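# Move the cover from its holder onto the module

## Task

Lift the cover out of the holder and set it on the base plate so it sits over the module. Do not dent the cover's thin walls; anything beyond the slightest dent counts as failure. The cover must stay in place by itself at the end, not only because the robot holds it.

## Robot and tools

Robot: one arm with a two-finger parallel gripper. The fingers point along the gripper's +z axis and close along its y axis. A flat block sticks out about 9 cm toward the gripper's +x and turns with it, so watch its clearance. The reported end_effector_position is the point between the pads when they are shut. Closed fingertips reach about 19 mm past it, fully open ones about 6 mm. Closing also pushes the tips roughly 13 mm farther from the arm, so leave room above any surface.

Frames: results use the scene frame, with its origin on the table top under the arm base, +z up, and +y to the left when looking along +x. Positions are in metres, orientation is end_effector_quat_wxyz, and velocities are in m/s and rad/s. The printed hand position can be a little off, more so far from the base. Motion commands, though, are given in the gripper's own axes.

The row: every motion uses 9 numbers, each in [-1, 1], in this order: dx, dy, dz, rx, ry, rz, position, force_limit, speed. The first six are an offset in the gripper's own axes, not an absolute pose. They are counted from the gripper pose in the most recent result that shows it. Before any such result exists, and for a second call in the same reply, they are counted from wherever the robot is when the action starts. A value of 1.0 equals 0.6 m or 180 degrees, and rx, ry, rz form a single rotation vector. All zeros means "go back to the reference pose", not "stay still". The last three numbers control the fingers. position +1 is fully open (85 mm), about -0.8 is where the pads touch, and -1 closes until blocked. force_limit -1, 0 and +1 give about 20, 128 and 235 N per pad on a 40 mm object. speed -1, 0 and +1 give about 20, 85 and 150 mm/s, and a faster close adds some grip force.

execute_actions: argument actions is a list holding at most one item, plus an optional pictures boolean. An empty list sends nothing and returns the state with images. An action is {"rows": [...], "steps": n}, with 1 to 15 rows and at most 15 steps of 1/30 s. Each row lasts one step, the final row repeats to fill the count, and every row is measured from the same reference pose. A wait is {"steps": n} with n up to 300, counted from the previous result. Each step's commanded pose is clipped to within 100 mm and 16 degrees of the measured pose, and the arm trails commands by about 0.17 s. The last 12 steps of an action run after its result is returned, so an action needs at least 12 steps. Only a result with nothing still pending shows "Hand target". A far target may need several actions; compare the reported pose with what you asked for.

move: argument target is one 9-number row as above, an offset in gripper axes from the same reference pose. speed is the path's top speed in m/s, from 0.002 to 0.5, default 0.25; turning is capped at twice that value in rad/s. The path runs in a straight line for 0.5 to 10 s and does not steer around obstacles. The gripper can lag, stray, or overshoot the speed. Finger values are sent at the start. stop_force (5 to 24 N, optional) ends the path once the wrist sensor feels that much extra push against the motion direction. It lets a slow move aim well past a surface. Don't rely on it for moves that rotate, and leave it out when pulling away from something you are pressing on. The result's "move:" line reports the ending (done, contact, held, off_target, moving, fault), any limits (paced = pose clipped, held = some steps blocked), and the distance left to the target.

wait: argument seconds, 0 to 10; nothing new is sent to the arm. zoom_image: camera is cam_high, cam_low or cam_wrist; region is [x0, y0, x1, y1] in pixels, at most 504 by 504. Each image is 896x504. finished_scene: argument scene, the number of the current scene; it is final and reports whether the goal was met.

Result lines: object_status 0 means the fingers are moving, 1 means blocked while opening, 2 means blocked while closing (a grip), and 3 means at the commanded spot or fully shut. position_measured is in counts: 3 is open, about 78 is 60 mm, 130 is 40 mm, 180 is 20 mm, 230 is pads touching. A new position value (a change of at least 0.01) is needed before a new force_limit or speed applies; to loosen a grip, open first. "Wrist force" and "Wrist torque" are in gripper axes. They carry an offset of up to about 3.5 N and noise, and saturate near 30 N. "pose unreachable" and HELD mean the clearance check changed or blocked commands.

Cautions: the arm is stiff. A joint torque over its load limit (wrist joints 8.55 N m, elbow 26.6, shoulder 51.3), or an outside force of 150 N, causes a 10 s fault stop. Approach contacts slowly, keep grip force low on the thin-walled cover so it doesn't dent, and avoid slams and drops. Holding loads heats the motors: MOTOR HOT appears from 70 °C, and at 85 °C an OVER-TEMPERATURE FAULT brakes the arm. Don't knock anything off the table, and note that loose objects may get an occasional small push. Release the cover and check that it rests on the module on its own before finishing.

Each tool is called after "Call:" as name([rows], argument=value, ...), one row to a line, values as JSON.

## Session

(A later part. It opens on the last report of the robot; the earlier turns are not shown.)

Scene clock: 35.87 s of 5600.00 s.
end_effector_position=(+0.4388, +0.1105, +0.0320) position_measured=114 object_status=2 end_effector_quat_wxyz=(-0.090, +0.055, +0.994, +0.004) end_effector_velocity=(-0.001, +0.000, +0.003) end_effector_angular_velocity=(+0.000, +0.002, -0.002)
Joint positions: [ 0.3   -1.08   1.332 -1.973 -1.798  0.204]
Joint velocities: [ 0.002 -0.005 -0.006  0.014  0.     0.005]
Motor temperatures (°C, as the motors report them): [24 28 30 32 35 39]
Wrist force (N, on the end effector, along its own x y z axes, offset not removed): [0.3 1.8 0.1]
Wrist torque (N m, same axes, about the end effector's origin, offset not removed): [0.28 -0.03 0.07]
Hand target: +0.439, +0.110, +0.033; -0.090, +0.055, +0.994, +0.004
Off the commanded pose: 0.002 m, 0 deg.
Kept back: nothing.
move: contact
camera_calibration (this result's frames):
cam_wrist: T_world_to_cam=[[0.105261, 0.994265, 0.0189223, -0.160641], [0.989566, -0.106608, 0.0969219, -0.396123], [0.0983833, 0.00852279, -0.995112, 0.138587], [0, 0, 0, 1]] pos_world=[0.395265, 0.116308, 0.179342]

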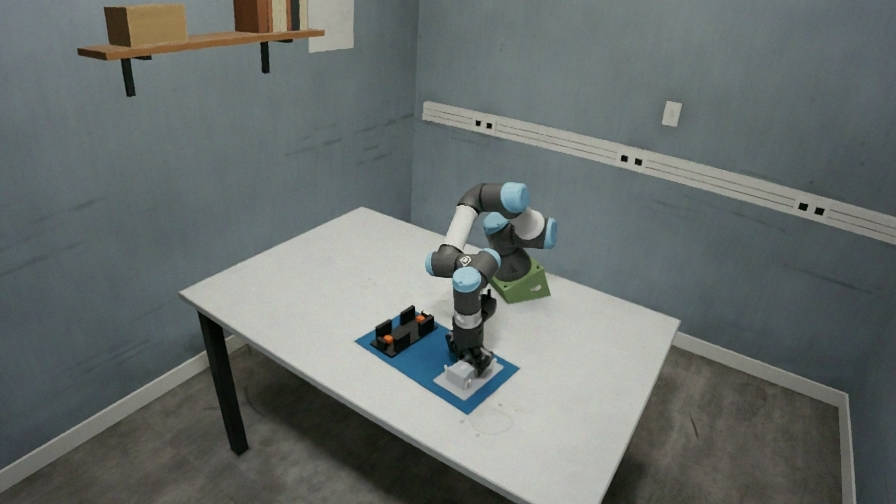

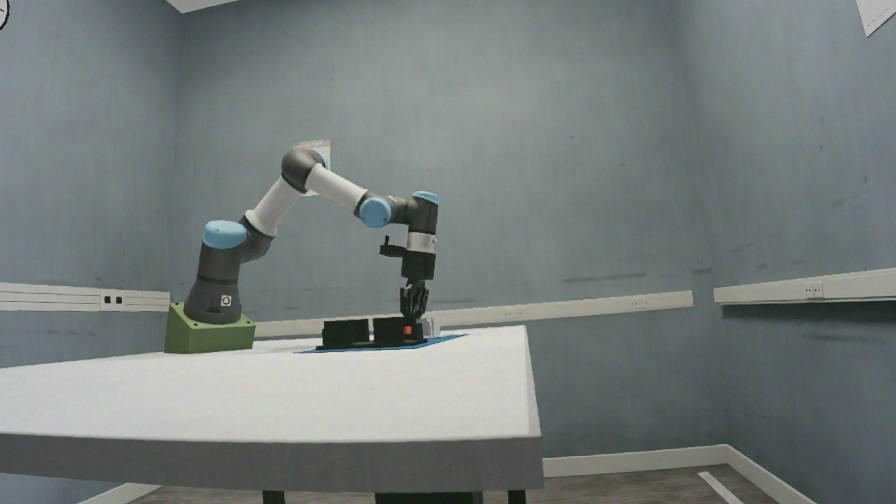

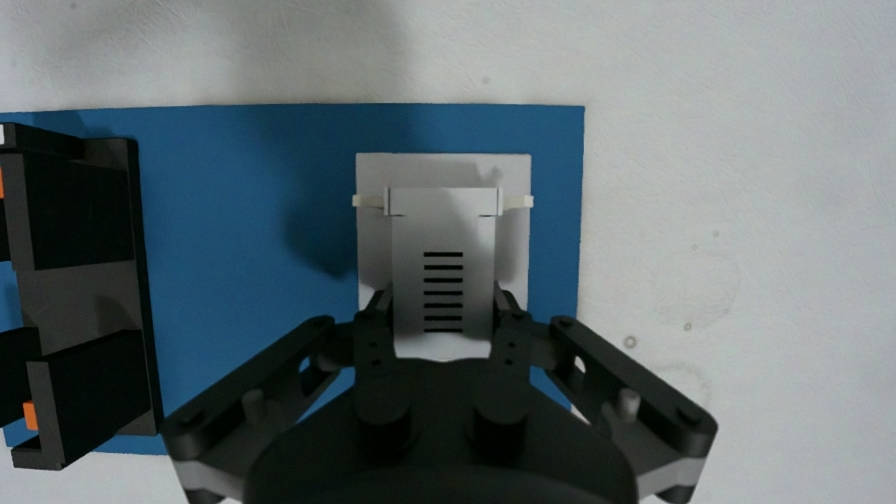

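Call:
move(target=[0,0,0,0,0,0,0.7,-1,0])

Call:
move(target=[0.02,0,-0.11,0,0,0,0.7,-1,0])

Scene clock: 36.80 s of 5600.00 s.
end_effector_position=(+0.4388, +0.1105, +0.0320) position_measured=41 object_status=0 end_effector_quat_wxyz=(-0.090, +0.055, +0.994, +0.004) end_effector_velocity=(+0.000, -0.000, +0.001) end_effector_angular_velocity=(+0.000, -0.002, -0.002)
Joint positions: [ 0.3   -1.08   1.332 -1.973 -1.798  0.204]
Joint velocities: [-0.    -0.002  0.    -0.001  0.     0.001]
Motor temperatures (°C, as the motors report them): [24 28 30 32 35 39]
Wrist force (N, on the end effector, along its own x y z axes, offset not removed): [-1.0 1.8 1.1]
Wrist torque (N m, same axes, about the end effector's origin, offset not removed): [0.35 0.17 0.01]
Hand target: +0.439, +0.110, +0.032; -0.090, +0.055, +0.994, +0.004
Off the commanded pose: 0.000 m, 0 deg.
Kept back: nothing.
move: done
camera_calibration (this result's frames):
cam_wrist: T_world_to_cam=[[0.105264, 0.994264, 0.0189349, -0.160648], [0.989561, -0.106612, 0.0969681, -0.396134], [0.0984305, 0.00853002, -0.995107, 0.138591], [0, 0, 0, 1]] pos_world=[0.395268, 0.116312, 0.179367]

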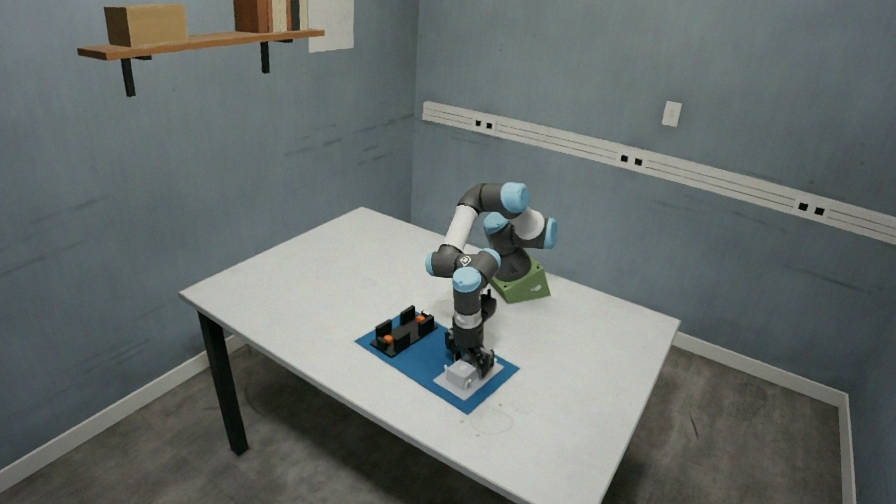

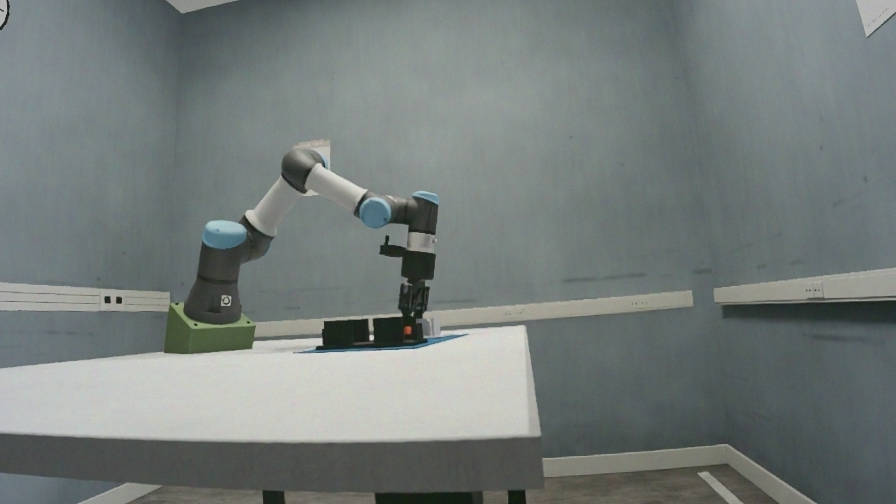

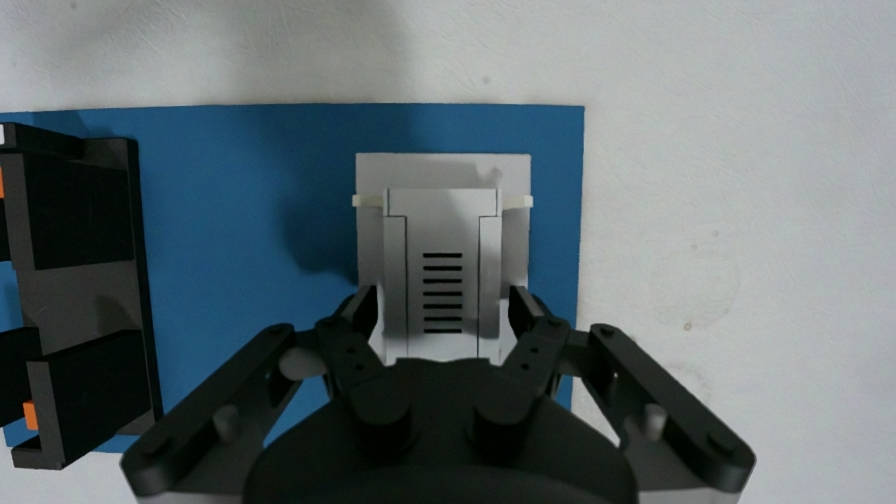

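Scene clock: 37.77 s of 5600.00 s.
end_effector_position=(+0.4389, +0.1105, +0.0990) position_measured=41 object_status=3 end_effector_quat_wxyz=(-0.090, +0.055, +0.994, +0.004) end_effector_velocity=(-0.000, +0.000, +0.001) end_effector_angular_velocity=(-0.000, +0.004, +0.000)
Joint positions: [ 0.344 -1.179  1.187 -1.718 -1.804  0.249]
Joint velocities: [ 0.001  0.002 -0.009  0.012  0.     0.002]
Motor temperatures (°C, as the motors report them): [24 28 30 32 35 39]
Wrist force (N, on the end effector, along its own x y z axes, offset not removed): [0.4 1.7 1.4]
Wrist torque (N m, same axes, about the end effector's origin, offset not removed): [0.33 0.07 -0.05]
Hand target: +0.439, +0.110, +0.099; -0.090, +0.055, +0.994, +0.004
Off the commanded pose: 0.000 m, 0 deg.
Kept back: nothing.
move: done
camera_calibration (this result's frames):
cam_wrist: T_world_to_cam=[[0.105341, 0.994253, 0.019106, -0.161976], [0.989497, -0.106711, 0.0975071, -0.402742], [0.0989855, 0.00863381, -0.995051, 0.20502], [0, 0, 0, 1]] pos_world=[0.395281, 0.116298, 0.246371]

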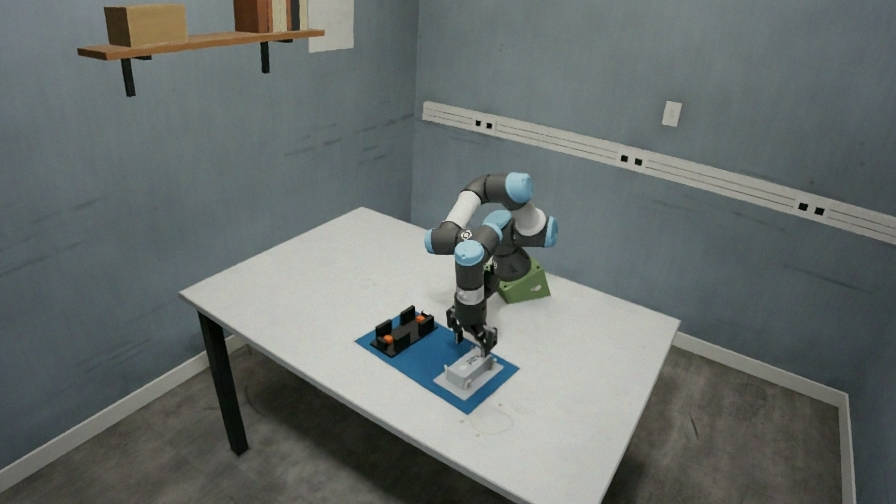

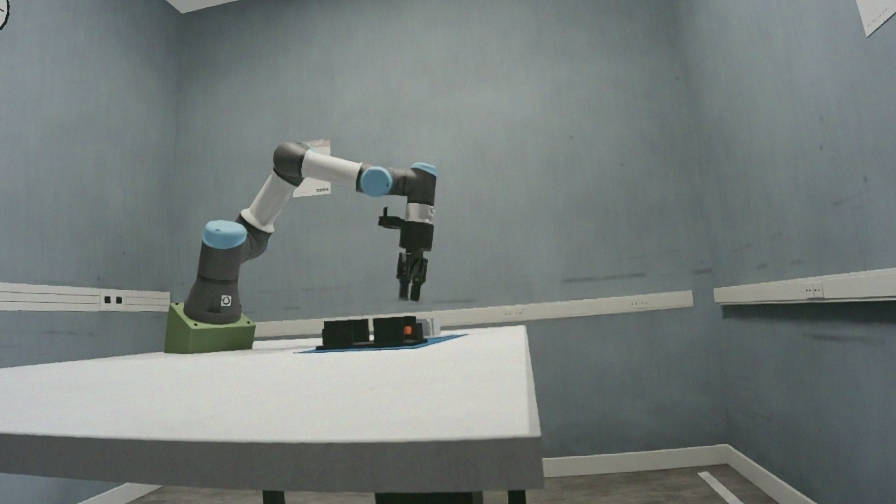

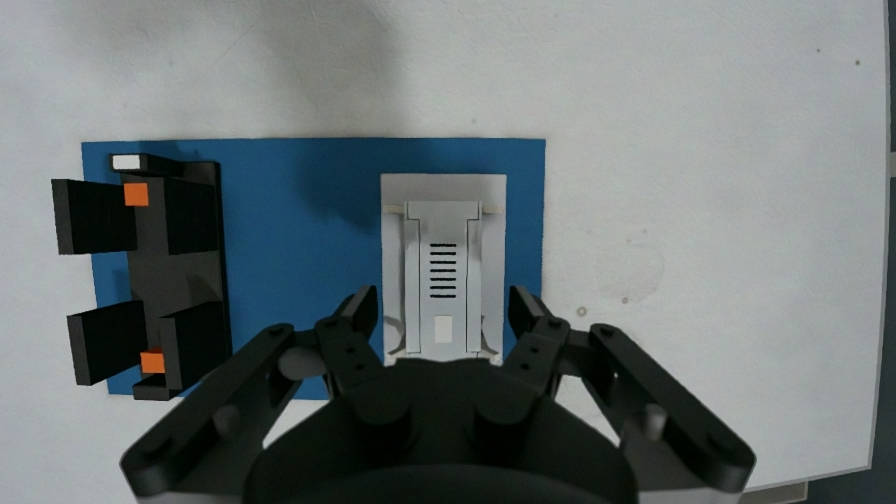

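Call:
finished_scene(scene=1)

The scene is finished: the task was done.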